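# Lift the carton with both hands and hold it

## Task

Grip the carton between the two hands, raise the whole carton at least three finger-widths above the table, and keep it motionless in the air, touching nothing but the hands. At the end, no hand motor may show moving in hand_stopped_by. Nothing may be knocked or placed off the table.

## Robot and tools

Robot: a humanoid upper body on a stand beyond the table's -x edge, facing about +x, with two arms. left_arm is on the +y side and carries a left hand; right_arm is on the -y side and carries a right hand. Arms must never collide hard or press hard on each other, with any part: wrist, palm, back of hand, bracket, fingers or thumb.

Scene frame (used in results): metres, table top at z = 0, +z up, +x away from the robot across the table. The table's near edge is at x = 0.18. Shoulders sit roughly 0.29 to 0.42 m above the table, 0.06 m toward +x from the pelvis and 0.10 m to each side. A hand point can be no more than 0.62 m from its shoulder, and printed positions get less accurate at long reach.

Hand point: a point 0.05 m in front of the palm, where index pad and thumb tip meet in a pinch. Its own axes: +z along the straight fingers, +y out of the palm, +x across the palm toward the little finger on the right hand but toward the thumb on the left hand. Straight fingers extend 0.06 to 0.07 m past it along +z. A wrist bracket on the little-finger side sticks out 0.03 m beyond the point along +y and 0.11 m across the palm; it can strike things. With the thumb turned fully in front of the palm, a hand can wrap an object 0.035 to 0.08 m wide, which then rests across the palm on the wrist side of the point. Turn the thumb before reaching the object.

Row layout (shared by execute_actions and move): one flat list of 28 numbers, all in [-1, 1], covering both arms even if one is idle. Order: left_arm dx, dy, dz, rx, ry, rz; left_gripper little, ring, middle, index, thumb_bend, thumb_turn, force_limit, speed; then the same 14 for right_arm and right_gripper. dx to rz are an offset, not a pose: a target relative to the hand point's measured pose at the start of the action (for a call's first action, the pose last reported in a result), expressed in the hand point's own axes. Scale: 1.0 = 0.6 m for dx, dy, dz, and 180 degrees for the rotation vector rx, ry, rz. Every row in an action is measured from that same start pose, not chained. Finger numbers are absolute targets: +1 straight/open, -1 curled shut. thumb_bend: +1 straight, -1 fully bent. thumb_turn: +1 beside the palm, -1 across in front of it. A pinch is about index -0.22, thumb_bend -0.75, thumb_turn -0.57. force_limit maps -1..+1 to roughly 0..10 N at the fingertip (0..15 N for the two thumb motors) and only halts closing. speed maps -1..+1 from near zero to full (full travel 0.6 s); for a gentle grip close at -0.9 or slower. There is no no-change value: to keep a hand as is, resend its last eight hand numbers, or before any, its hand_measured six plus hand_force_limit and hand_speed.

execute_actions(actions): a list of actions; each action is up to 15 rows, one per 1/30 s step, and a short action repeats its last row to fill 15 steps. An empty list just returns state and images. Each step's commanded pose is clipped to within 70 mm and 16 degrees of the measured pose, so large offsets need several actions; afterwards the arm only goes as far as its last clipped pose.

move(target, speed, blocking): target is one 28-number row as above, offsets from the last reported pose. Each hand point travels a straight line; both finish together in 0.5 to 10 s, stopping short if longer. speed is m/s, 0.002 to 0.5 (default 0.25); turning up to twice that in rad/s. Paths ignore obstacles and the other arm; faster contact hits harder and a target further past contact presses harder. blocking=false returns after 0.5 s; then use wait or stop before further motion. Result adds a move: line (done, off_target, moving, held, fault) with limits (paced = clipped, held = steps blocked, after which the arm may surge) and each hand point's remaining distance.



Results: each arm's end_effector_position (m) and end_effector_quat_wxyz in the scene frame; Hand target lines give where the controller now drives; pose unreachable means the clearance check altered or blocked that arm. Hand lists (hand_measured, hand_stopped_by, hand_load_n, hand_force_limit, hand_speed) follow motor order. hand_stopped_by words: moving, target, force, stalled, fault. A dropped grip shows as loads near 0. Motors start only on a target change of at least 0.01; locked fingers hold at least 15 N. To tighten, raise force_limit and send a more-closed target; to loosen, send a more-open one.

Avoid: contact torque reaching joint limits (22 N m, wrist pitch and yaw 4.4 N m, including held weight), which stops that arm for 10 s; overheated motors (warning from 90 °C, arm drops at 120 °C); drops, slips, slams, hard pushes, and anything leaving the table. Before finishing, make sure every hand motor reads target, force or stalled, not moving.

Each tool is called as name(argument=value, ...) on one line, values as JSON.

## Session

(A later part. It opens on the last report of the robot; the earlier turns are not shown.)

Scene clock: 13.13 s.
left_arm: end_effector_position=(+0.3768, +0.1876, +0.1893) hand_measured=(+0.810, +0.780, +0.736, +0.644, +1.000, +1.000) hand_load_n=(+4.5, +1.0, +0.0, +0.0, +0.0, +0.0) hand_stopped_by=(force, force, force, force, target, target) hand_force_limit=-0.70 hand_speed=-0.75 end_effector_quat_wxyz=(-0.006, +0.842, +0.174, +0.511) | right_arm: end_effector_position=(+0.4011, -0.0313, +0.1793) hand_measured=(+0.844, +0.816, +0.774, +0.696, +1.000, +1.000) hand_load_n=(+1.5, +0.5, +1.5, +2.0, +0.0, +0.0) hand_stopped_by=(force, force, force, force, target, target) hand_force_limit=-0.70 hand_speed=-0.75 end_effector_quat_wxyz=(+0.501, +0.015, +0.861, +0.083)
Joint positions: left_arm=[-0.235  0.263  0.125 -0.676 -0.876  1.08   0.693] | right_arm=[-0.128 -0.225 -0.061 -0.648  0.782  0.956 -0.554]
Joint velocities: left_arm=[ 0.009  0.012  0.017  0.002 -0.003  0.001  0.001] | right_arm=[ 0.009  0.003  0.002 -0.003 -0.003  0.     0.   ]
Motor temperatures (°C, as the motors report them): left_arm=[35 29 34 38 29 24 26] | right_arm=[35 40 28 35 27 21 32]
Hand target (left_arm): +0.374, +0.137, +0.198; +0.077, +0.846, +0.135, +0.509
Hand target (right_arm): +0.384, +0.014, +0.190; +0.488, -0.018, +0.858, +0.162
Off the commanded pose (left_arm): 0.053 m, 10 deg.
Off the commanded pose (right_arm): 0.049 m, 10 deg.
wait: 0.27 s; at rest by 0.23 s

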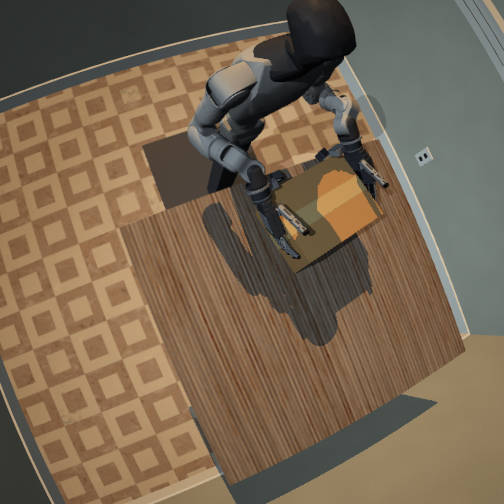

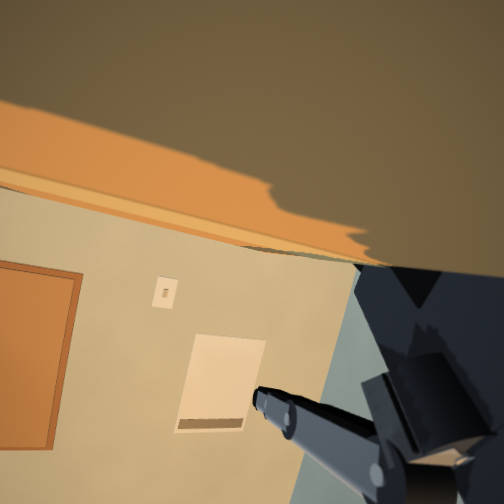

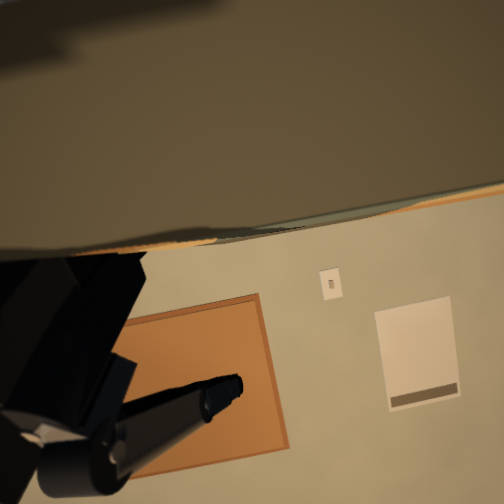

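execute_actions(actions=[[[-0.017,0.084,-0.021,-0.057,-0.012,-0.006,0.3,0.3,0.3,0.3,1,1,-0.7,-0.75,0.008,0.08,-0.017,-0.054,0.009,0.008,0.3,0.3,0.3,0.3,1,1,-0.7,-0.75],[-0.021,0.083,-0.019,-0.057,-0.012,-0.006,0.3,0.3,0.3,0.3,1,1,-0.7,-0.75,0.012,0.079,-0.015,-0.054,0.01,0.008,0.3,0.3,0.3,0.3,1,1,-0.7,-0.75],[-0.025,0.082,-0.016,-0.057,-0.013,-0.006,0.3,0.3,0.3,0.3,1,1,-0.7,-0.75,0.016,0.078,-0.013,-0.054,0.011,0.008,0.3,0.3,0.3,0.3,1,1,-0.7,-0.75],[-0.03,0.081,-0.014,-0.057,-0.014,-0.006,0.3,0.3,0.3,0.3,1,1,-0.7,-0.75,0.021,0.077,-0.01,-0.054,0.012,0.008,0.3,0.3,0.3,0.3,1,1,-0.7,-0.75],[-0.035,0.08,-0.011,-0.057,-0.015,-0.006,0.3,0.3,0.3,0.3,1,1,-0.7,-0.75,0.026,0.077,-0.007,-0.054,0.013,0.008,0.3,0.3,0.3,0.3,1,1,-0.7,-0.75],[-0.04,0.079,-0.008,-0.057,-0.016,-0.006,0.3,0.3,0.3,0.3,1,1,-0.7,-0.75,0.031,0.076,-0.004,-0.054,0.014,0.008,0.3,0.3,0.3,0.3,1,1,-0.7,-0.75],[-0.045,0.078,-0.005,-0.057,-0.017,-0.006,0.3,0.3,0.3,0.3,1,1,-0.7,-0.75,0.035,0.075,-0.002,-0.054,0.015,0.008,0.3,0.3,0.3,0.3,1,1,-0.7,-0.75],[-0.049,0.078,-0.003,-0.057,-0.018,-0.006,0.3,0.3,0.3,0.3,1,1,-0.7,-0.75,0.039,0.074,0,-0.054,0.016,0.008,0.3,0.3,0.3,0.3,1,1,-0.7,-0.75],[-0.053,0.077,-0.001,-0.057,-0.019,-0.006,0.3,0.3,0.3,0.3,1,1,-0.7,-0.75,0.043,0.074,0.002,-0.054,0.017,0.008,0.3,0.3,0.3,0.3,1,1,-0.7,-0.75],[-0.056,0.076,0.001,-0.057,-0.02,-0.006,0.3,0.3,0.3,0.3,1,1,-0.7,-0.75,0.046,0.073,0.004,-0.054,0.018,0.008,0.3,0.3,0.3,0.3,1,1,-0.7,-0.75],[-0.059,0.076,0.002,-0.057,-0.02,-0.006,0.3,0.3,0.3,0.3,1,1,-0.7,-0.75,0.049,0.073,0.006,-0.054,0.018,0.008,0.3,0.3,0.3,0.3,1,1,-0.7,-0.75],[-0.062,0.075,0.004,-0.057,-0.02,-0.006,0.3,0.3,0.3,0.3,1,1,-0.7,-0.75,0.052,0.072,0.007,-0.054,0.018,0.008,0.3,0.3,0.3,0.3,1,1,-0.7,-0.75],[-0.064,0.075,0.005,-0.057,-0.02,-0.006,0.3,0.3,0.3,0.3,1,1,-0.7,-0.75,0.054,0.072,0.008,-0.054,0.018,0.008,0.3,0.3,0.3,0.3,1,1,-0.7,-0.75]]])

wait(seconds=0.2)

Scene clock: 15.20 s.
left_arm: end_effector_position=(+0.3770, +0.1890, +0.1670) hand_measured=(+0.810, +0.780, +0.736, +0.644, +1.000, +1.000) hand_load_n=(+3.5, +1.5, +1.5, +1.0, +0.0, +0.0) hand_stopped_by=(force, force, force, force, target, target) hand_force_limit=-0.70 hand_speed=-0.75 end_effector_quat_wxyz=(-0.007, +0.842, +0.172, +0.512) | right_arm: end_effector_position=(+0.4049, -0.0303, +0.1622) hand_measured=(+0.844, +0.818, +0.774, +0.696, +1.000, +1.000) hand_load_n=(+2.5, +1.0, +1.5, +1.0, +0.0, +0.0) hand_stopped_by=(force, force, force, force, target, target) hand_force_limit=-0.70 hand_speed=-0.75 end_effector_quat_wxyz=(+0.503, +0.013, +0.859, +0.089)
Joint positions: left_arm=[-0.167  0.287  0.046 -0.587 -0.757  0.917  0.58 ] | right_arm=[-0.103 -0.235 -0.005 -0.54   0.694  0.818 -0.458]
Joint velocities: left_arm=[ 0.081  0.034 -0.114  0.057  0.137 -0.235 -0.137] | right_arm=[ 0.055 -0.012  0.063  0.109 -0.126 -0.218  0.114]
Motor temperatures (°C, as the motors report them): left_arm=[36 29 34 38 30 24 28] | right_arm=[35 40 28 36 28 22 34]
Hand target (left_arm): +0.373, +0.138, +0.164; +0.079, +0.853, +0.137, +0.497
Hand target (right_arm): +0.385, +0.012, +0.159; +0.474, -0.016, +0.865, +0.163
Off the commanded pose (left_arm): 0.054 m, 11 deg.
Off the commanded pose (right_arm): 0.050 m, 10 deg.

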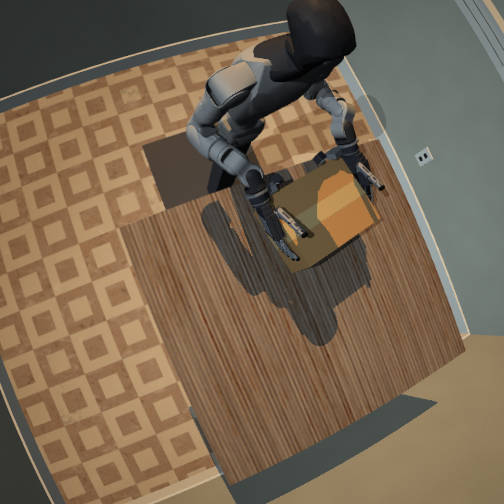

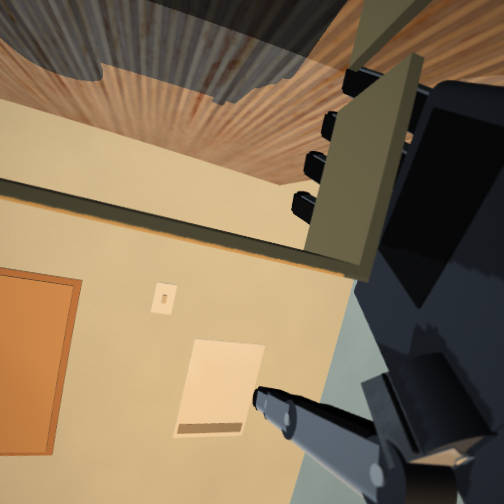

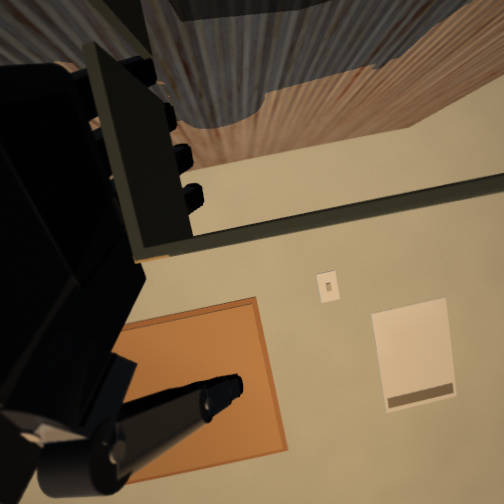

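Scene clock: 15.40 s.
left_arm: end_effector_position=(+0.3770, +0.1890, +0.1667) hand_measured=(+0.810, +0.780, +0.736, +0.644, +1.000, +1.000) hand_load_n=(+3.0, +1.5, +1.5, +1.0, +0.0, +0.0) hand_stopped_by=(force, force, force, force, target, target) hand_force_limit=-0.70 hand_speed=-0.75 end_effector_quat_wxyz=(-0.007, +0.841, +0.172, +0.513) | right_arm: end_effector_position=(+0.4050, -0.0303, +0.1617) hand_measured=(+0.844, +0.818, +0.774, +0.696, +1.000, +1.000) hand_load_n=(+2.5, +1.0, +1.5, +1.0, +0.0, +0.0) hand_stopped_by=(force, force, force, force, target, target) hand_force_limit=-0.70 hand_speed=-0.75 end_effector_quat_wxyz=(+0.505, +0.013, +0.859, +0.090)
Joint positions: left_arm=[-0.163  0.289  0.042 -0.584 -0.751  0.906  0.574] | right_arm=[-0.1   -0.235 -0.002 -0.535  0.69   0.808 -0.453]
Joint velocities: left_arm=[-0.003 -0.012 -0.003 -0.005  0.    -0.001  0.   ] | right_arm=[ 0.014  0.002 -0.017  0.    -0.002 -0.001  0.   ]
Motor temperatures (°C, as the motors report them): left_arm=[36 29 34 38 30 24 28] | right_arm=[35 40 28 36 28 22 35]
Hand target (left_arm): +0.373, +0.138, +0.164; +0.079, +0.853, +0.137, +0.497
Hand target (right_arm): +0.385, +0.012, +0.159; +0.474, -0.016, +0.865, +0.163
Off the commanded pose (left_arm): 0.054 m, 11 deg.
Off the commanded pose (right_arm): 0.050 m, 10 deg.
wait: 0.20 s; at rest by 0.17 s

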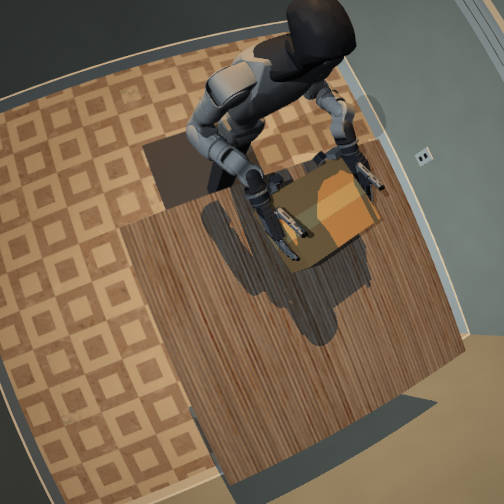

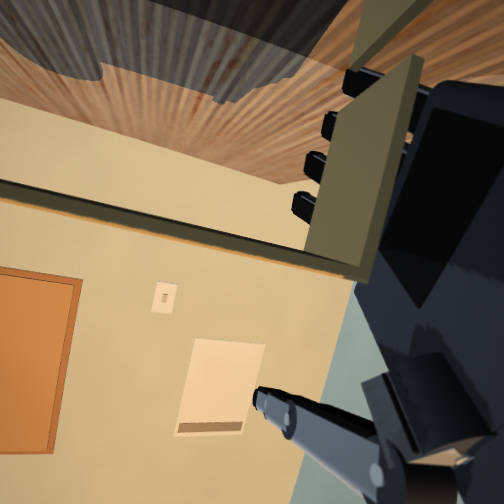

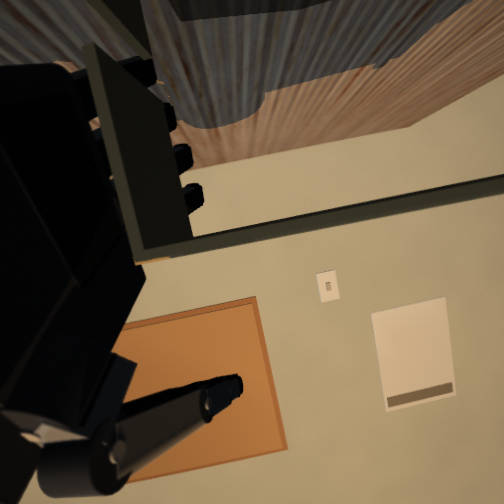

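execute_actions(actions=[[[-0.028,0.073,-0.013,-0.052,-0.02,-0.006,0.3,0.3,0.3,0.3,1,1,-0.7,-0.75,0.026,0.068,-0.007,-0.047,0.019,0.005,0.3,0.3,0.3,0.3,1,1,-0.7,-0.75],[-0.026,0.063,-0.01,-0.045,-0.019,-0.005,0.3,0.3,0.3,0.3,1,1,-0.7,-0.75,0.025,0.059,-0.005,-0.041,0.018,0.004,0.3,0.3,0.3,0.3,1,1,-0.7,-0.75],[-0.024,0.053,-0.008,-0.038,-0.018,-0.004,0.3,0.3,0.3,0.3,1,1,-0.7,-0.75,0.024,0.05,-0.003,-0.035,0.017,0.003,0.3,0.3,0.3,0.3,1,1,-0.7,-0.75],[-0.022,0.043,-0.005,-0.031,-0.017,-0.002,0.3,0.3,0.3,0.3,1,1,-0.7,-0.75,0.023,0.04,-0.001,-0.029,0.016,0.002,0.3,0.3,0.3,0.3,1,1,-0.7,-0.75],[-0.02,0.033,-0.003,-0.025,-0.016,-0.001,0.3,0.3,0.3,0.3,1,1,-0.7,-0.75,0.022,0.031,0.001,-0.023,0.015,0.001,0.3,0.3,0.3,0.3,1,1,-0.7,-0.75],[-0.018,0.023,0,-0.018,-0.015,0,0.3,0.3,0.3,0.3,1,1,-0.7,-0.75,0.021,0.022,0.003,-0.017,0.014,0,0.3,0.3,0.3,0.3,1,1,-0.7,-0.75],[-0.016,0.013,0.002,-0.012,-0.014,0.001,0.3,0.3,0.3,0.3,1,1,-0.7,-0.75,0.02,0.013,0.005,-0.011,0.014,-0.001,0.3,0.3,0.3,0.3,1,1,-0.7,-0.75],[-0.015,0.004,0.004,-0.006,-0.013,0.002,0.3,0.3,0.3,0.3,1,1,-0.7,-0.75,0.019,0.004,0.007,-0.006,0.013,-0.002,0.3,0.3,0.3,0.3,1,1,-0.7,-0.75],[-0.014,-0.003,0.006,-0.002,-0.013,0.003,0.3,0.3,0.3,0.3,1,1,-0.7,-0.75,0.018,-0.003,0.009,-0.002,0.013,-0.003,0.3,0.3,0.3,0.3,1,1,-0.7,-0.75],[-0.014,-0.008,0.007,0,-0.013,0.004,0.3,0.3,0.3,0.3,1,1,-0.7,-0.75,0.018,-0.008,0.01,0,0.013,-0.004,0.3,0.3,0.3,0.3,1,1,-0.7,-0.75]]])

wait(seconds=0.15)

Scene clock: 18.33 s.
left_arm: end_effector_position=(+0.3762, +0.1924, +0.1579) hand_measured=(+0.810, +0.780, +0.736, +0.644, +1.000, +1.000) hand_load_n=(+0.0, +0.0, +0.0, +0.0, +0.0, +0.0) hand_stopped_by=(force, force, force, force, target, target) hand_force_limit=-0.70 hand_speed=-0.75 end_effector_quat_wxyz=(-0.009, +0.851, +0.167, +0.498) | right_arm: end_effector_position=(+0.4058, -0.0329, +0.1497) hand_measured=(+0.842, +0.816, +0.774, +0.696, +1.000, +1.000) hand_load_n=(+0.0, +0.0, +0.0, +0.0, +0.0, +0.0) hand_stopped_by=(force, force, force, force, target, target) hand_force_limit=-0.70 hand_speed=-0.75 end_effector_quat_wxyz=(+0.489, +0.006, +0.868, +0.085)
Joint positions: left_arm=[-0.173  0.303  0.062 -0.563 -0.769  0.941  0.565] | right_arm=[-0.111 -0.252 -0.008 -0.496  0.695  0.822 -0.436]
Joint velocities: left_arm=[ 0.005  0.014  0.015 -0.005  0.     0.    -0.017] | right_arm=[ 0.008 -0.002  0.     0.003 -0.008  0.     0.017]
Motor temperatures (°C, as the motors report them): left_arm=[36 29 35 38 30 24 30] | right_arm=[35 40 28 36 28 21 37]
Hand target (left_arm): +0.376, +0.192, +0.157; -0.007, +0.852, +0.167, +0.496
Hand target (right_arm): +0.405, -0.033, +0.149; +0.488, +0.006, +0.869, +0.087
Off the commanded pose (left_arm): 0.001 m, 0 deg.
Off the commanded pose (right_arm): 0.001 m, 0 deg.

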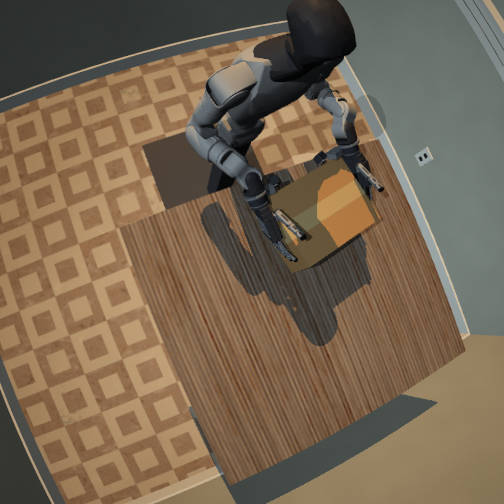

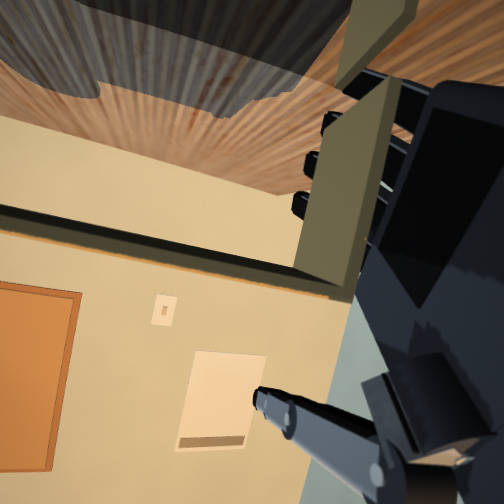

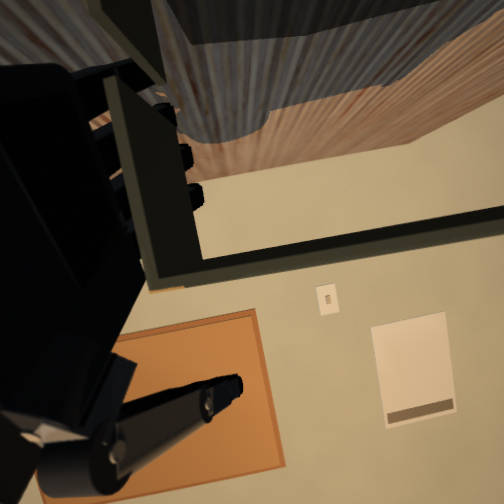

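Scene clock: 18.50 s.
left_arm: end_effector_position=(+0.3761, +0.1922, +0.1579) hand_measured=(+0.810, +0.780, +0.736, +0.644, +1.000, +1.000) hand_load_n=(+0.0, +0.0, +0.0, +0.0, +0.0, +0.0) hand_stopped_by=(force, force, force, force, target, target) hand_force_limit=-0.70 hand_speed=-0.75 end_effector_quat_wxyz=(-0.008, +0.851, +0.167, +0.498) | right_arm: end_effector_position=(+0.4057, -0.0328, +0.1498) hand_measured=(+0.842, +0.816, +0.774, +0.696, +1.000, +1.000) hand_load_n=(+0.0, +0.0, +0.0, +0.0, +0.0, +0.0) hand_stopped_by=(force, force, force, force, target, target) hand_force_limit=-0.70 hand_speed=-0.75 end_effector_quat_wxyz=(+0.489, +0.006, +0.868, +0.086)
Joint positions: left_arm=[-0.173  0.303  0.062 -0.563 -0.769  0.941  0.564] | right_arm=[-0.111 -0.252 -0.008 -0.496  0.695  0.822 -0.435]
Joint velocities: left_arm=[-0.008  0.014 -0.012 -0.005 -0.009  0.     0.   ] | right_arm=[-0.005 -0.014 -0.005  0.003  0.002  0.     0.   ]
Motor temperatures (°C, as the motors report them): left_arm=[36 29 35 38 30 24 30] | right_arm=[35 40 28 36 28 21 36]
Hand target (left_arm): +0.376, +0.192, +0.157; -0.007, +0.852, +0.167, +0.496
Hand target (right_arm): +0.405, -0.033, +0.149; +0.488, +0.006, +0.869, +0.087
Off the commanded pose (left_arm): 0.001 m, 0 deg.
Off the commanded pose (right_arm): 0.001 m, 0 deg.
wait: 0.17 s; no rest

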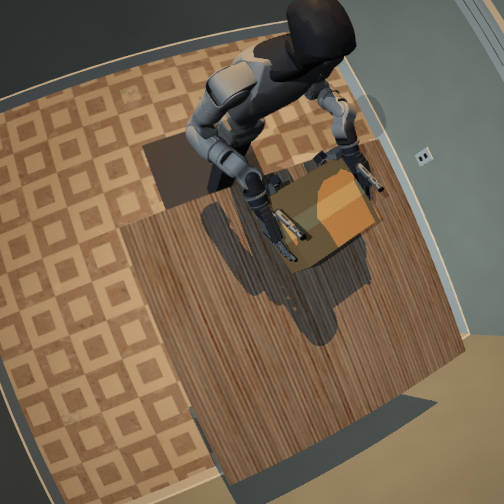

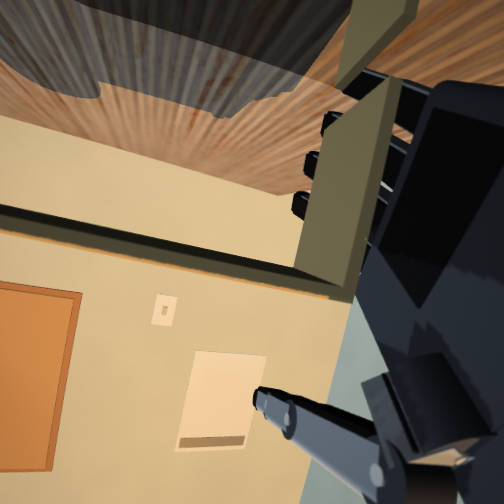

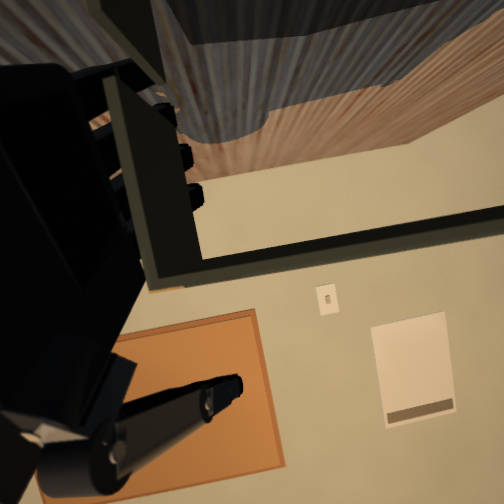

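zoom_image(camera="cam_high", region=[240, 130, 380, 270])

Region (240, 130, 380, 270) of cam_high's 504x504 image, scaled by 3.600, with more detail than that image has.

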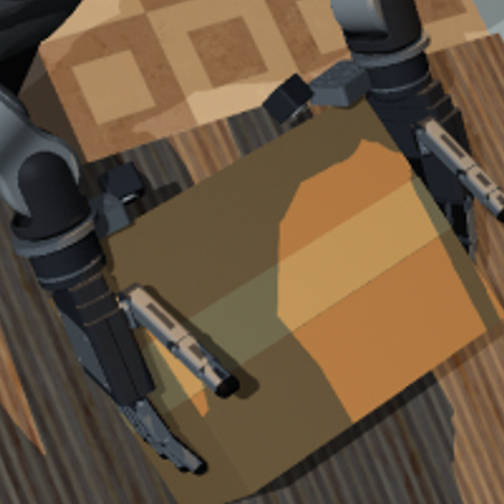

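execute_actions(actions=[[[0.001,0,0.003,0,0,0,0.3,0.3,0.3,0.3,1,1,-0.7,-0.75,-0.001,0,0.003,0,0,0,0.3,0.3,0.3,0.3,1,1,-0.7,-0.75],[0.002,0,0.007,0,0,0,0.3,0.3,0.3,0.3,1,1,-0.7,-0.75,-0.002,0,0.007,0,0,0,0.3,0.3,0.3,0.3,1,1,-0.7,-0.75],[0.003,0.001,0.011,0,0,0,0.3,0.3,0.3,0.3,1,1,-0.7,-0.75,-0.003,0.001,0.011,0,0,0,0.3,0.3,0.3,0.3,1,1,-0.7,-0.75],[0.004,0.003,0.014,0,0,0,0.3,0.3,0.3,0.3,1,1,-0.7,-0.75,-0.004,0.003,0.014,0,0,0,0.3,0.3,0.3,0.3,1,1,-0.7,-0.75],[0.004,0.006,0.016,0,0,0,0.3,0.3,0.3,0.3,1,1,-0.7,-0.75,-0.004,0.006,0.016,0,0,0,0.3,0.3,0.3,0.3,1,1,-0.7,-0.75],[0.003,0.01,0.016,-0.002,0,0,0.3,0.3,0.3,0.3,1,1,-0.7,-0.75,-0.004,0.01,0.016,-0.002,0,0,0.3,0.3,0.3,0.3,1,1,-0.7,-0.75],[0.002,0.016,0.014,-0.006,-0.001,-0.001,0.3,0.3,0.3,0.3,1,1,-0.7,-0.75,-0.003,0.015,0.014,-0.006,0.001,0.001,0.3,0.3,0.3,0.3,1,1,-0.7,-0.75],[0.001,0.024,0.011,-0.012,-0.002,-0.002,0.3,0.3,0.3,0.3,1,1,-0.7,-0.75,-0.002,0.023,0.012,-0.011,0.002,0.002,0.3,0.3,0.3,0.3,1,1,-0.7,-0.75],[0,0.034,0.008,-0.019,-0.003,-0.003,0.3,0.3,0.3,0.3,1,1,-0.7,-0.75,-0.001,0.033,0.009,-0.018,0.003,0.004,0.3,0.3,0.3,0.3,1,1,-0.7,-0.75],[-0.002,0.045,0.004,-0.027,-0.004,-0.005,0.3,0.3,0.3,0.3,1,1,-0.7,-0.75,0,0.043,0.006,-0.025,0.004,0.005,0.3,0.3,0.3,0.3,1,1,-0.7,-0.75],[-0.003,0.056,0.001,-0.035,-0.006,-0.006,0.3,0.3,0.3,0.3,1,1,-0.7,-0.75,0.001,0.054,0.003,-0.033,0.005,0.007,0.3,0.3,0.3,0.3,1,1,-0.7,-0.75],[-0.004,0.067,-0.003,-0.043,-0.007,-0.008,0.3,0.3,0.3,0.3,1,1,-0.7,-0.75,0.002,0.064,0,-0.04,0.006,0.008,0.3,0.3,0.3,0.3,1,1,-0.7,-0.75],[-0.006,0.077,-0.006,-0.05,-0.008,-0.009,0.3,0.3,0.3,0.3,1,1,-0.7,-0.75,0.003,0.074,-0.003,-0.047,0.007,0.01,0.3,0.3,0.3,0.3,1,1,-0.7,-0.75],[-0.007,0.087,-0.009,-0.057,-0.009,-0.01,0.3,0.3,0.3,0.3,1,1,-0.7,-0.75,0.004,0.083,-0.005,-0.053,0.008,0.011,0.3,0.3,0.3,0.3,1,1,-0.7,-0.75],[-0.008,0.095,-0.011,-0.063,-0.01,-0.011,0.3,0.3,0.3,0.3,1,1,-0.7,-0.75,0.005,0.091,-0.007,-0.059,0.008,0.012,0.3,0.3,0.3,0.3,1,1,-0.7,-0.75]]])

wait(seconds=0.25)

Scene clock: 19.73 s.
left_arm: end_effector_position=(+0.3849, +0.1905, +0.1564) hand_measured=(+0.810, +0.780, +0.736, +0.644, +1.000, +1.000) hand_load_n=(+2.5, +2.0, +2.0, +2.0, +0.0, +0.0) hand_stopped_by=(force, force, force, force, target, target) hand_force_limit=-0.70 hand_speed=-0.75 end_effector_quat_wxyz=(-0.006, +0.851, +0.167, +0.498) | right_arm: end_effector_position=(+0.4134, -0.0290, +0.1470) hand_measured=(+0.842, +0.818, +0.774, +0.696, +1.000, +1.000) hand_load_n=(+1.0, +1.5, +3.5, +3.5, +0.0, +0.0) hand_stopped_by=(force, force, force, force, target, target) hand_force_limit=-0.70 hand_speed=-0.75 end_effector_quat_wxyz=(+0.488, +0.006, +0.869, +0.087)
Joint positions: left_arm=[-0.212  0.298  0.047 -0.511 -0.754  0.925  0.557] | right_arm=[-0.152 -0.244 -0.001 -0.444  0.685  0.814 -0.431]
Joint velocities: left_arm=[ 0.015  0.021 -0.005  0.    -0.005 -0.012 -0.034] | right_arm=[ 0.008  0.     0.005  0.     0.003 -0.016  0.037]
Motor temperatures (°C, as the motors report them): left_arm=[36 29 35 38 30 24 30] | right_arm=[36 40 28 36 28 22 36]
Hand target (left_arm): +0.383, +0.139, +0.168; +0.087, +0.852, +0.134, +0.499
Hand target (right_arm): +0.395, +0.018, +0.160; +0.475, -0.024, +0.862, +0.175
Off the commanded pose (left_arm): 0.055 m, 11 deg.
Off the commanded pose (right_arm): 0.054 m, 11 deg.

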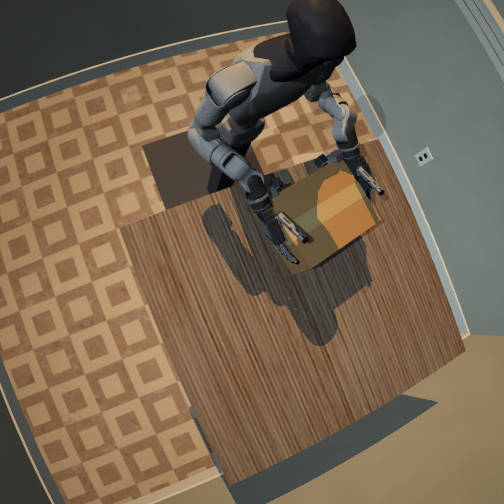

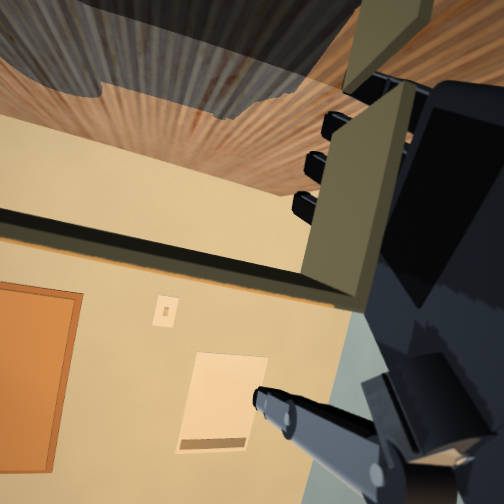

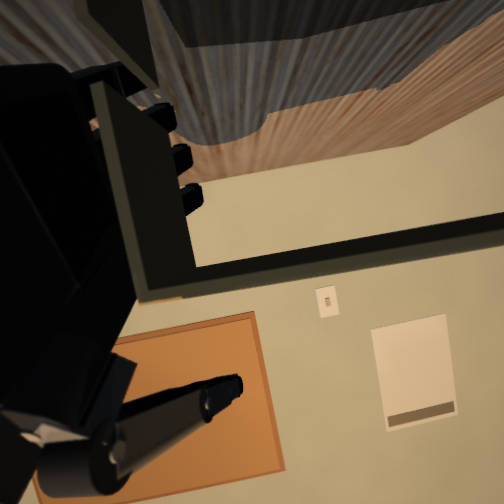

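Scene clock: 20.00 s.
left_arm: end_effector_position=(+0.3848, +0.1905, +0.1564) hand_measured=(+0.810, +0.780, +0.736, +0.644, +1.000, +1.000) hand_load_n=(+3.5, +2.5, +2.5, +2.5, +0.0, +0.0) hand_stopped_by=(force, force, force, force, target, target) hand_force_limit=-0.70 hand_speed=-0.75 end_effector_quat_wxyz=(-0.005, +0.851, +0.167, +0.498) | right_arm: end_effector_position=(+0.4129, -0.0292, +0.1470) hand_measured=(+0.844, +0.818, +0.774, +0.696, +1.000, +1.000) hand_load_n=(+2.0, +2.0, +4.5, +4.5, +0.0, +0.0) hand_stopped_by=(force, force, force, force, target, target) hand_force_limit=-0.70 hand_speed=-0.75 end_effector_quat_wxyz=(+0.488, +0.007, +0.868, +0.089)
Joint positions: left_arm=[-0.211  0.298  0.049 -0.511 -0.754  0.924  0.553] | right_arm=[-0.148 -0.245 -0.001 -0.443  0.685  0.808 -0.425]
Joint velocities: left_arm=[ 0.012  0.005 -0.008  0.     0.005  0.     0.   ] | right_arm=[-0.002 -0.006  0.005 -0.006 -0.002  0.     0.   ]
Motor temperatures (°C, as the motors report them): left_arm=[36 29 35 38 30 24 30] | right_arm=[36 40 28 36 28 22 36]
Hand target (left_arm): +0.383, +0.139, +0.168; +0.087, +0.852, +0.134, +0.499
Hand target (right_arm): +0.395, +0.018, +0.160; +0.475, -0.024, +0.862, +0.175
Off the commanded pose (left_arm): 0.055 m, 11 deg.
Off the commanded pose (right_arm): 0.054 m, 11 deg.
wait: 0.27 s; at rest by 0.17 s

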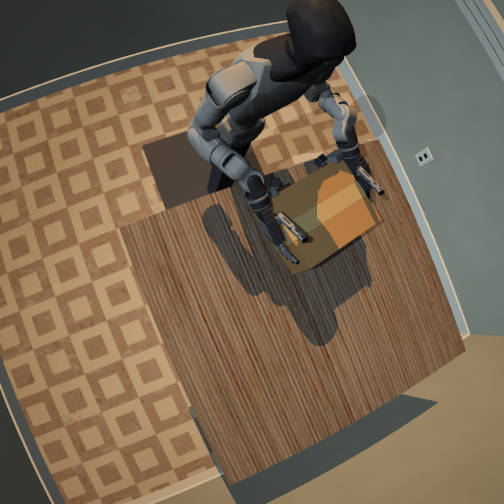

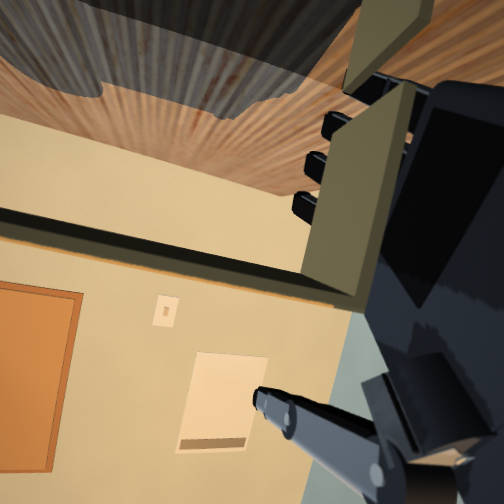

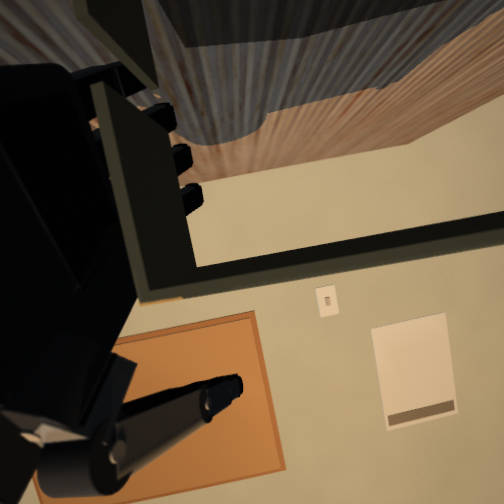

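execute_actions(actions=[[[-0.013,0.088,-0.027,-0.061,-0.01,-0.01,0.3,0.3,0.3,0.3,1,1,-0.7,-0.75,0.009,0.087,-0.023,-0.058,0.008,0.012,0.3,0.3,0.3,0.3,1,1,-0.7,-0.75],[-0.015,0.088,-0.031,-0.061,-0.01,-0.01,0.3,0.3,0.3,0.3,1,1,-0.7,-0.75,0.011,0.086,-0.027,-0.058,0.008,0.012,0.3,0.3,0.3,0.3,1,1,-0.7,-0.75],[-0.018,0.087,-0.036,-0.061,-0.01,-0.01,0.3,0.3,0.3,0.3,1,1,-0.7,-0.75,0.014,0.086,-0.032,-0.058,0.008,0.013,0.3,0.3,0.3,0.3,1,1,-0.7,-0.75],[-0.021,0.087,-0.041,-0.061,-0.01,-0.01,0.3,0.3,0.3,0.3,1,1,-0.7,-0.75,0.017,0.085,-0.037,-0.058,0.008,0.013,0.3,0.3,0.3,0.3,1,1,-0.7,-0.75],[-0.024,0.086,-0.046,-0.061,-0.01,-0.01,0.3,0.3,0.3,0.3,1,1,-0.7,-0.75,0.02,0.084,-0.042,-0.058,0.008,0.013,0.3,0.3,0.3,0.3,1,1,-0.7,-0.75],[-0.027,0.085,-0.052,-0.061,-0.01,-0.01,0.3,0.3,0.3,0.3,1,1,-0.7,-0.75,0.023,0.084,-0.048,-0.058,0.008,0.013,0.3,0.3,0.3,0.3,1,1,-0.7,-0.75],[-0.03,0.084,-0.057,-0.061,-0.01,-0.01,0.3,0.3,0.3,0.3,1,1,-0.7,-0.75,0.026,0.083,-0.053,-0.058,0.008,0.013,0.3,0.3,0.3,0.3,1,1,-0.7,-0.75],[-0.033,0.084,-0.062,-0.061,-0.01,-0.01,0.3,0.3,0.3,0.3,1,1,-0.7,-0.75,0.029,0.082,-0.058,-0.058,0.008,0.013,0.3,0.3,0.3,0.3,1,1,-0.7,-0.75],[-0.036,0.083,-0.068,-0.061,-0.01,-0.01,0.3,0.3,0.3,0.3,1,1,-0.7,-0.75,0.032,0.082,-0.064,-0.058,0.008,0.013,0.3,0.3,0.3,0.3,1,1,-0.7,-0.75],[-0.039,0.082,-0.073,-0.061,-0.01,-0.01,0.3,0.3,0.3,0.3,1,1,-0.7,-0.75,0.035,0.081,-0.069,-0.058,0.008,0.013,0.3,0.3,0.3,0.3,1,1,-0.7,-0.75],[-0.042,0.082,-0.078,-0.061,-0.01,-0.01,0.3,0.3,0.3,0.3,1,1,-0.7,-0.75,0.038,0.08,-0.074,-0.058,0.008,0.013,0.3,0.3,0.3,0.3,1,1,-0.7,-0.75],[-0.045,0.081,-0.083,-0.061,-0.01,-0.01,0.3,0.3,0.3,0.3,1,1,-0.7,-0.75,0.041,0.08,-0.079,-0.058,0.008,0.013,0.3,0.3,0.3,0.3,1,1,-0.7,-0.75],[-0.048,0.08,-0.088,-0.061,-0.01,-0.01,0.3,0.3,0.3,0.3,1,1,-0.7,-0.75,0.044,0.079,-0.084,-0.058,0.008,0.013,0.3,0.3,0.3,0.3,1,1,-0.7,-0.75],[-0.05,0.08,-0.092,-0.061,-0.01,-0.01,0.3,0.3,0.3,0.3,1,1,-0.7,-0.75,0.046,0.078,-0.088,-0.058,0.008,0.013,0.3,0.3,0.3,0.3,1,1,-0.7,-0.75],[-0.052,0.08,-0.096,-0.061,-0.01,-0.01,0.3,0.3,0.3,0.3,1,1,-0.7,-0.75,0.048,0.078,-0.091,-0.058,0.008,0.013,0.3,0.3,0.3,0.3,1,1,-0.7,-0.75]]])

wait(seconds=0.25)

Scene clock: 21.47 s.
left_arm: end_effector_position=(+0.3464, +0.1829, +0.1548) hand_measured=(+0.810, +0.780, +0.736, +0.644, +1.000, +1.000) hand_load_n=(+4.0, +2.5, +3.0, +2.5, +0.0, +0.0) hand_stopped_by=(force, force, force, force, target, target) hand_force_limit=-0.70 hand_speed=-0.75 end_effector_quat_wxyz=(-0.007, +0.852, +0.165, +0.497) | right_arm: end_effector_position=(+0.3751, -0.0351, +0.1468) hand_measured=(+0.844, +0.818, +0.774, +0.696, +1.000, +1.000) hand_load_n=(+2.5, +2.5, +4.0, +3.0, +0.0, +0.0) hand_stopped_by=(force, force, force, force, target, target) hand_force_limit=-0.70 hand_speed=-0.75 end_effector_quat_wxyz=(+0.489, +0.008, +0.867, +0.092)
Joint positions: left_arm=[-0.013  0.295  0.033 -0.7   -0.75   0.91   0.562] | right_arm=[ 0.054 -0.249  0.029 -0.611  0.673  0.764 -0.417]
Joint velocities: left_arm=[ 0.541 -0.006 -0.103 -0.466  0.054 -0.085  0.021] | right_arm=[ 0.54  -0.052  0.092 -0.402 -0.071 -0.156  0.044]
Motor temperatures (°C, as the motors report them): left_arm=[36 29 35 38 30 24 31] | right_arm=[36 40 28 36 28 21 38]
Hand target (left_arm): +0.337, +0.128, +0.167; +0.087, +0.854, +0.130, +0.497
Hand target (right_arm): +0.350, +0.008, +0.158; +0.473, -0.021, +0.863, +0.176
Off the commanded pose (left_arm): 0.059 m, 11 deg.
Off the commanded pose (right_arm): 0.055 m, 11 deg.

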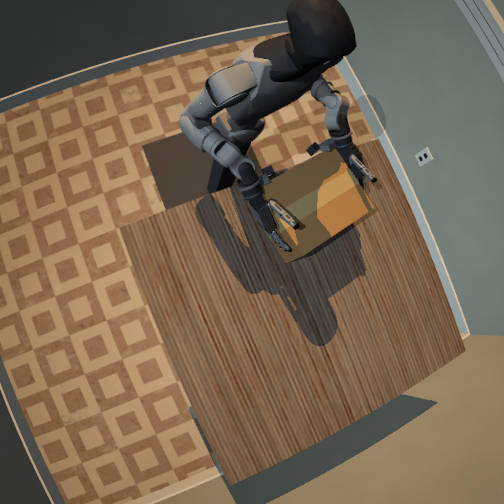

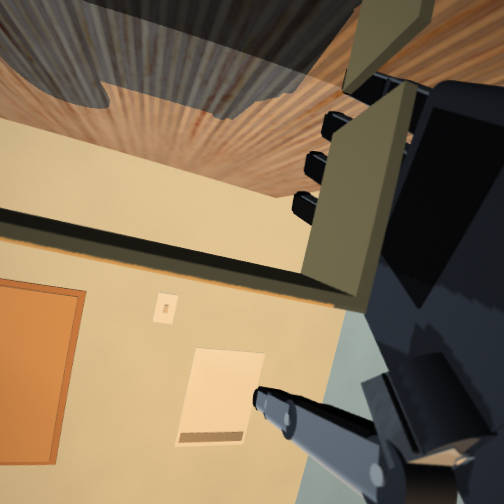

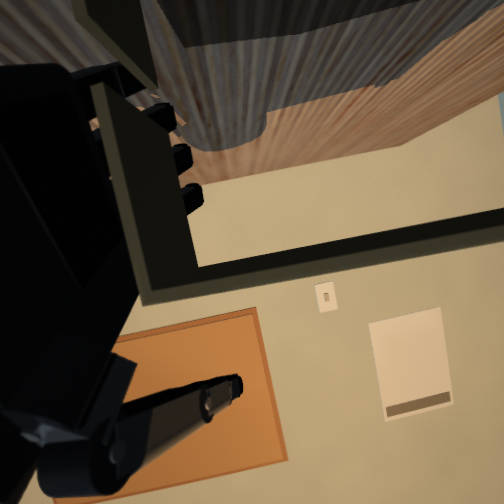

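Scene clock: 21.73 s.
left_arm: end_effector_position=(+0.3393, +0.1811, +0.1545) hand_measured=(+0.810, +0.780, +0.736, +0.644, +1.000, +1.000) hand_load_n=(+4.0, +2.5, +3.0, +2.5, +0.0, +0.0) hand_stopped_by=(force, force, force, force, target, target) hand_force_limit=-0.70 hand_speed=-0.75 end_effector_quat_wxyz=(-0.008, +0.852, +0.164, +0.496) | right_arm: end_effector_position=(+0.3683, -0.0363, +0.1467) hand_measured=(+0.844, +0.818, +0.774, +0.696, +1.000, +1.000) hand_load_n=(+3.0, +2.0, +4.0, +3.0, +0.0, +0.0) hand_stopped_by=(force, force, force, force, target, target) hand_force_limit=-0.70 hand_speed=-0.75 end_effector_quat_wxyz=(+0.489, +0.007, +0.868, +0.091)
Joint positions: left_arm=[ 0.025  0.295  0.025 -0.732 -0.745  0.904  0.564] | right_arm=[ 0.092 -0.252  0.036 -0.638  0.668  0.753 -0.414]
Joint velocities: left_arm=[-0.003 -0.003  0.     0.008 -0.003  0.     0.   ] | right_arm=[-0.003  0.006  0.006  0.    -0.012  0.     0.   ]
Motor temperatures (°C, as the motors report them): left_arm=[36 29 35 38 30 24 31] | right_arm=[36 40 28 36 28 21 38]
Hand target (left_arm): +0.337, +0.128, +0.167; +0.087, +0.854, +0.130, +0.497
Hand target (right_arm): +0.350, +0.008, +0.158; +0.473, -0.021, +0.863, +0.176
Off the commanded pose (left_arm): 0.056 m, 12 deg.
Off the commanded pose (right_arm): 0.053 m, 11 deg.
wait: 0.27 s; at rest by 0.23 s

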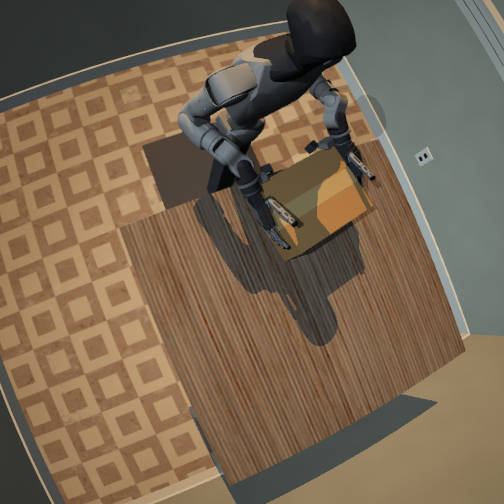

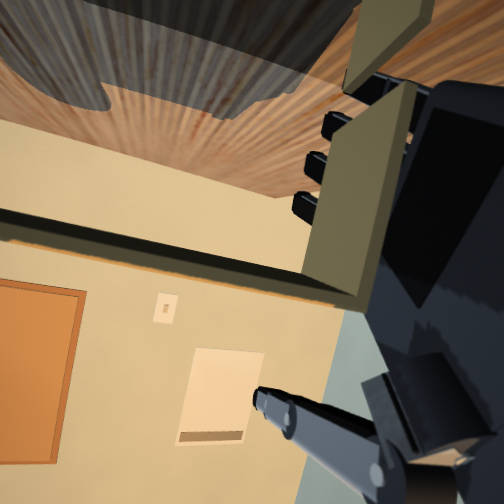

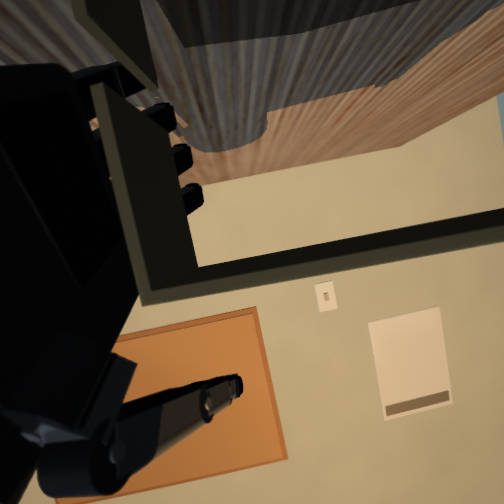

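execute_actions(actions=[[[-0.009,0.089,-0.03,-0.062,-0.009,-0.012,0.3,0.3,0.3,0.3,1,1,-0.7,-0.75,0.008,0.085,-0.026,-0.057,0.008,0.012,0.3,0.3,0.3,0.3,1,1,-0.7,-0.75],[-0.007,0.09,-0.03,-0.062,-0.008,-0.012,0.3,0.3,0.3,0.3,1,1,-0.7,-0.75,0.006,0.087,-0.026,-0.057,0.007,0.012,0.3,0.3,0.3,0.3,1,1,-0.7,-0.75],[-0.004,0.092,-0.03,-0.063,-0.008,-0.012,0.3,0.3,0.3,0.3,1,1,-0.7,-0.75,0.003,0.088,-0.026,-0.058,0.007,0.012,0.3,0.3,0.3,0.3,1,1,-0.7,-0.75],[-0.001,0.093,-0.031,-0.063,-0.007,-0.011,0.3,0.3,0.3,0.3,1,1,-0.7,-0.75,0,0.089,-0.027,-0.058,0.006,0.012,0.3,0.3,0.3,0.3,1,1,-0.7,-0.75],[0.002,0.093,-0.032,-0.063,-0.007,-0.011,0.3,0.3,0.3,0.3,1,1,-0.7,-0.75,-0.003,0.09,-0.028,-0.058,0.006,0.011,0.3,0.3,0.3,0.3,1,1,-0.7,-0.75],[0.005,0.094,-0.033,-0.063,-0.006,-0.011,0.3,0.3,0.3,0.3,1,1,-0.7,-0.75,-0.006,0.091,-0.029,-0.058,0.005,0.011,0.3,0.3,0.3,0.3,1,1,-0.7,-0.75],[0.008,0.095,-0.034,-0.063,-0.006,-0.01,0.3,0.3,0.3,0.3,1,1,-0.7,-0.75,-0.009,0.091,-0.03,-0.058,0.005,0.011,0.3,0.3,0.3,0.3,1,1,-0.7,-0.75],[0.012,0.095,-0.036,-0.063,-0.005,-0.01,0.3,0.3,0.3,0.3,1,1,-0.7,-0.75,-0.013,0.092,-0.032,-0.058,0.004,0.011,0.3,0.3,0.3,0.3,1,1,-0.7,-0.75],[0.016,0.096,-0.037,-0.063,-0.005,-0.01,0.3,0.3,0.3,0.3,1,1,-0.7,-0.75,-0.017,0.093,-0.033,-0.058,0.004,0.01,0.3,0.3,0.3,0.3,1,1,-0.7,-0.75],[0.02,0.097,-0.039,-0.063,-0.004,-0.009,0.3,0.3,0.3,0.3,1,1,-0.7,-0.75,-0.021,0.094,-0.035,-0.058,0.003,0.01,0.3,0.3,0.3,0.3,1,1,-0.7,-0.75],[0.024,0.098,-0.041,-0.063,-0.004,-0.009,0.3,0.3,0.3,0.3,1,1,-0.7,-0.75,-0.025,0.094,-0.037,-0.058,0.003,0.01,0.3,0.3,0.3,0.3,1,1,-0.7,-0.75],[0.028,0.098,-0.042,-0.063,-0.003,-0.009,0.3,0.3,0.3,0.3,1,1,-0.7,-0.75,-0.029,0.095,-0.038,-0.058,0.002,0.009,0.3,0.3,0.3,0.3,1,1,-0.7,-0.75],[0.032,0.099,-0.044,-0.063,-0.003,-0.008,0.3,0.3,0.3,0.3,1,1,-0.7,-0.75,-0.033,0.096,-0.04,-0.058,0.002,0.009,0.3,0.3,0.3,0.3,1,1,-0.7,-0.75],[0.035,0.1,-0.045,-0.063,-0.003,-0.008,0.3,0.3,0.3,0.3,1,1,-0.7,-0.75,-0.036,0.097,-0.041,-0.058,0.002,0.009,0.3,0.3,0.3,0.3,1,1,-0.7,-0.75],[0.037,0.1,-0.046,-0.063,-0.003,-0.008,0.3,0.3,0.3,0.3,1,1,-0.7,-0.75,-0.038,0.097,-0.042,-0.058,0.002,0.009,0.3,0.3,0.3,0.3,1,1,-0.7,-0.75]]])

wait(seconds=0.25)

Scene clock: 23.03 s.
left_arm: end_effector_position=(+0.3415, +0.1799, +0.1812) hand_measured=(+0.810, +0.780, +0.736, +0.644, +1.000, +1.000) hand_load_n=(+5.0, +2.5, +2.5, +1.5, +0.0, +0.0) hand_stopped_by=(force, force, force, force, target, target) hand_force_limit=-0.70 hand_speed=-0.75 end_effector_quat_wxyz=(-0.009, +0.845, +0.166, +0.509) | right_arm: end_effector_position=(+0.3693, -0.0352, +0.1726) hand_measured=(+0.844, +0.818, +0.774, +0.696, +1.000, +1.000) hand_load_n=(+5.0, +2.0, +4.0, +3.0, +0.0, +0.0) hand_stopped_by=(force, force, force, force, target, target) hand_force_limit=-0.70 hand_speed=-0.75 end_effector_quat_wxyz=(+0.502, +0.006, +0.861, +0.087)
Joint positions: left_arm=[-0.037  0.269  0.093 -0.831 -0.845  1.037  0.66 ] | right_arm=[ 0.059 -0.251 -0.012 -0.754  0.74   0.868 -0.496]
Joint velocities: left_arm=[-0.411 -0.14   0.311 -0.275 -0.425  0.479  0.413] | right_arm=[-0.305  0.02  -0.238 -0.348  0.305  0.391 -0.316]
Motor temperatures (°C, as the motors report them): left_arm=[36 29 35 38 30 24 32] | right_arm=[36 40 28 36 28 21 40]
Hand target (left_arm): +0.339, +0.128, +0.198; +0.082, +0.847, +0.122, +0.511
Hand target (right_arm): +0.350, +0.013, +0.190; +0.487, -0.032, +0.855, +0.176
Off the commanded pose (left_arm): 0.057 m, 12 deg.
Off the commanded pose (right_arm): 0.055 m, 11 deg.

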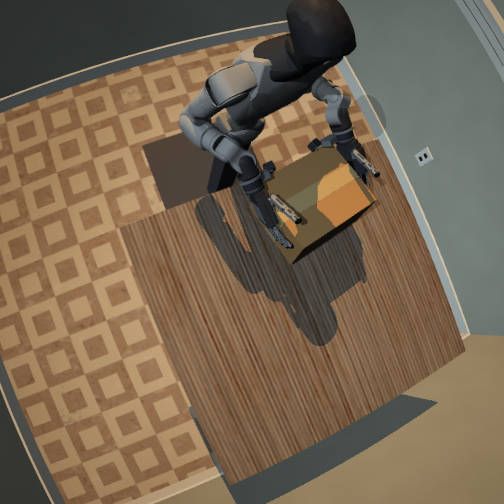

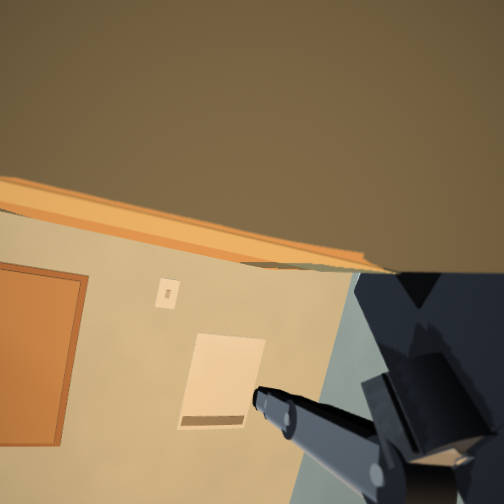

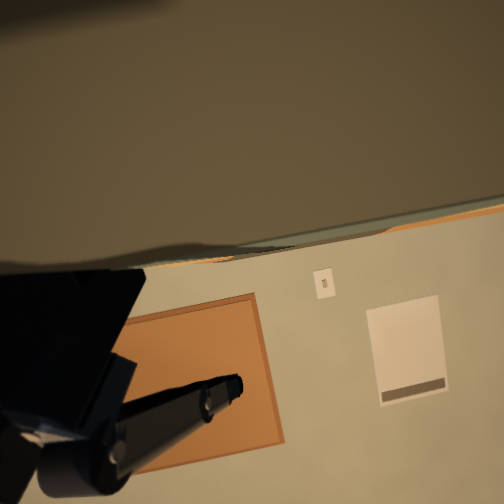

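Scene clock: 23.30 s.
left_arm: end_effector_position=(+0.3436, +0.1806, +0.1886) hand_measured=(+0.810, +0.780, +0.736, +0.644, +1.000, +1.000) hand_load_n=(+5.5, +2.5, +2.0, +1.5, +0.0, +0.0) hand_stopped_by=(force, force, force, force, target, target) hand_force_limit=-0.70 hand_speed=-0.75 end_effector_quat_wxyz=(-0.009, +0.842, +0.167, +0.514) | right_arm: end_effector_position=(+0.3711, -0.0345, +0.1800) hand_measured=(+0.844, +0.818, +0.774, +0.696, +1.000, +1.000) hand_load_n=(+6.5, +1.5, +3.0, +2.5, +0.0, +0.0) hand_stopped_by=(force, force, force, force, target, target) hand_force_limit=-0.70 hand_speed=-0.75 end_effector_quat_wxyz=(+0.507, +0.006, +0.858, +0.087)
Joint positions: left_arm=[-0.063  0.261  0.114 -0.847 -0.874  1.071  0.687] | right_arm=[ 0.04  -0.249 -0.027 -0.775  0.761  0.896 -0.516]
Joint velocities: left_arm=[-0.003  0.009  0.     0.005  0.     0.011  0.003] | right_arm=[ 0.005 -0.003  0.005  0.    -0.002  0.009  0.   ]
Motor temperatures (°C, as the motors report them): left_arm=[36 29 35 38 30 24 33] | right_arm=[36 40 28 36 28 21 40]
Hand target (left_arm): +0.339, +0.128, +0.198; +0.082, +0.847, +0.122, +0.511
Hand target (right_arm): +0.350, +0.013, +0.190; +0.487, -0.032, +0.855, +0.176
Off the commanded pose (left_arm): 0.056 m, 12 deg.
Off the commanded pose (right_arm): 0.053 m, 11 deg.
wait: 0.27 s; at rest by 0.23 s

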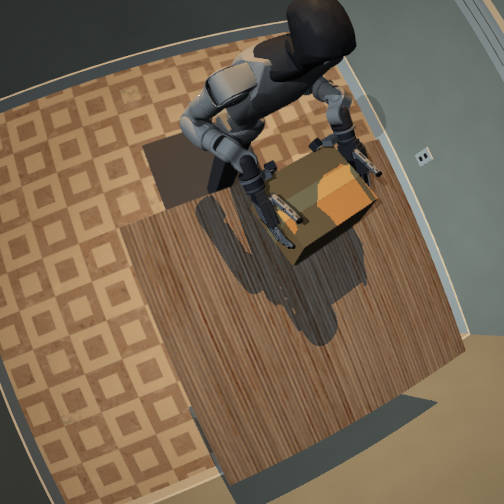

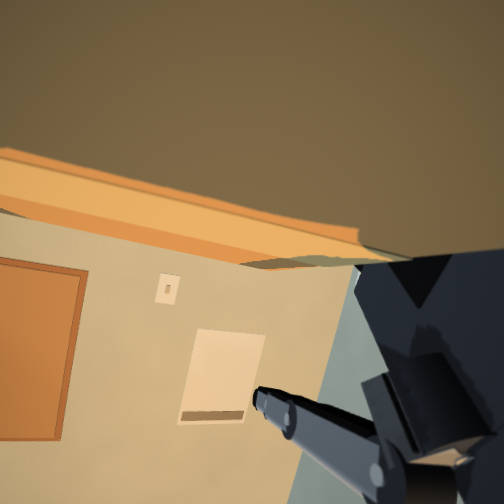

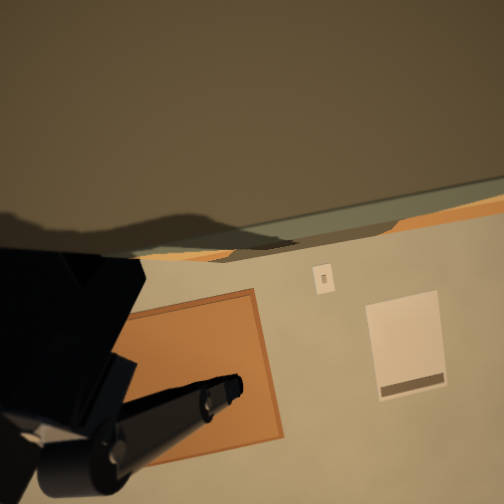

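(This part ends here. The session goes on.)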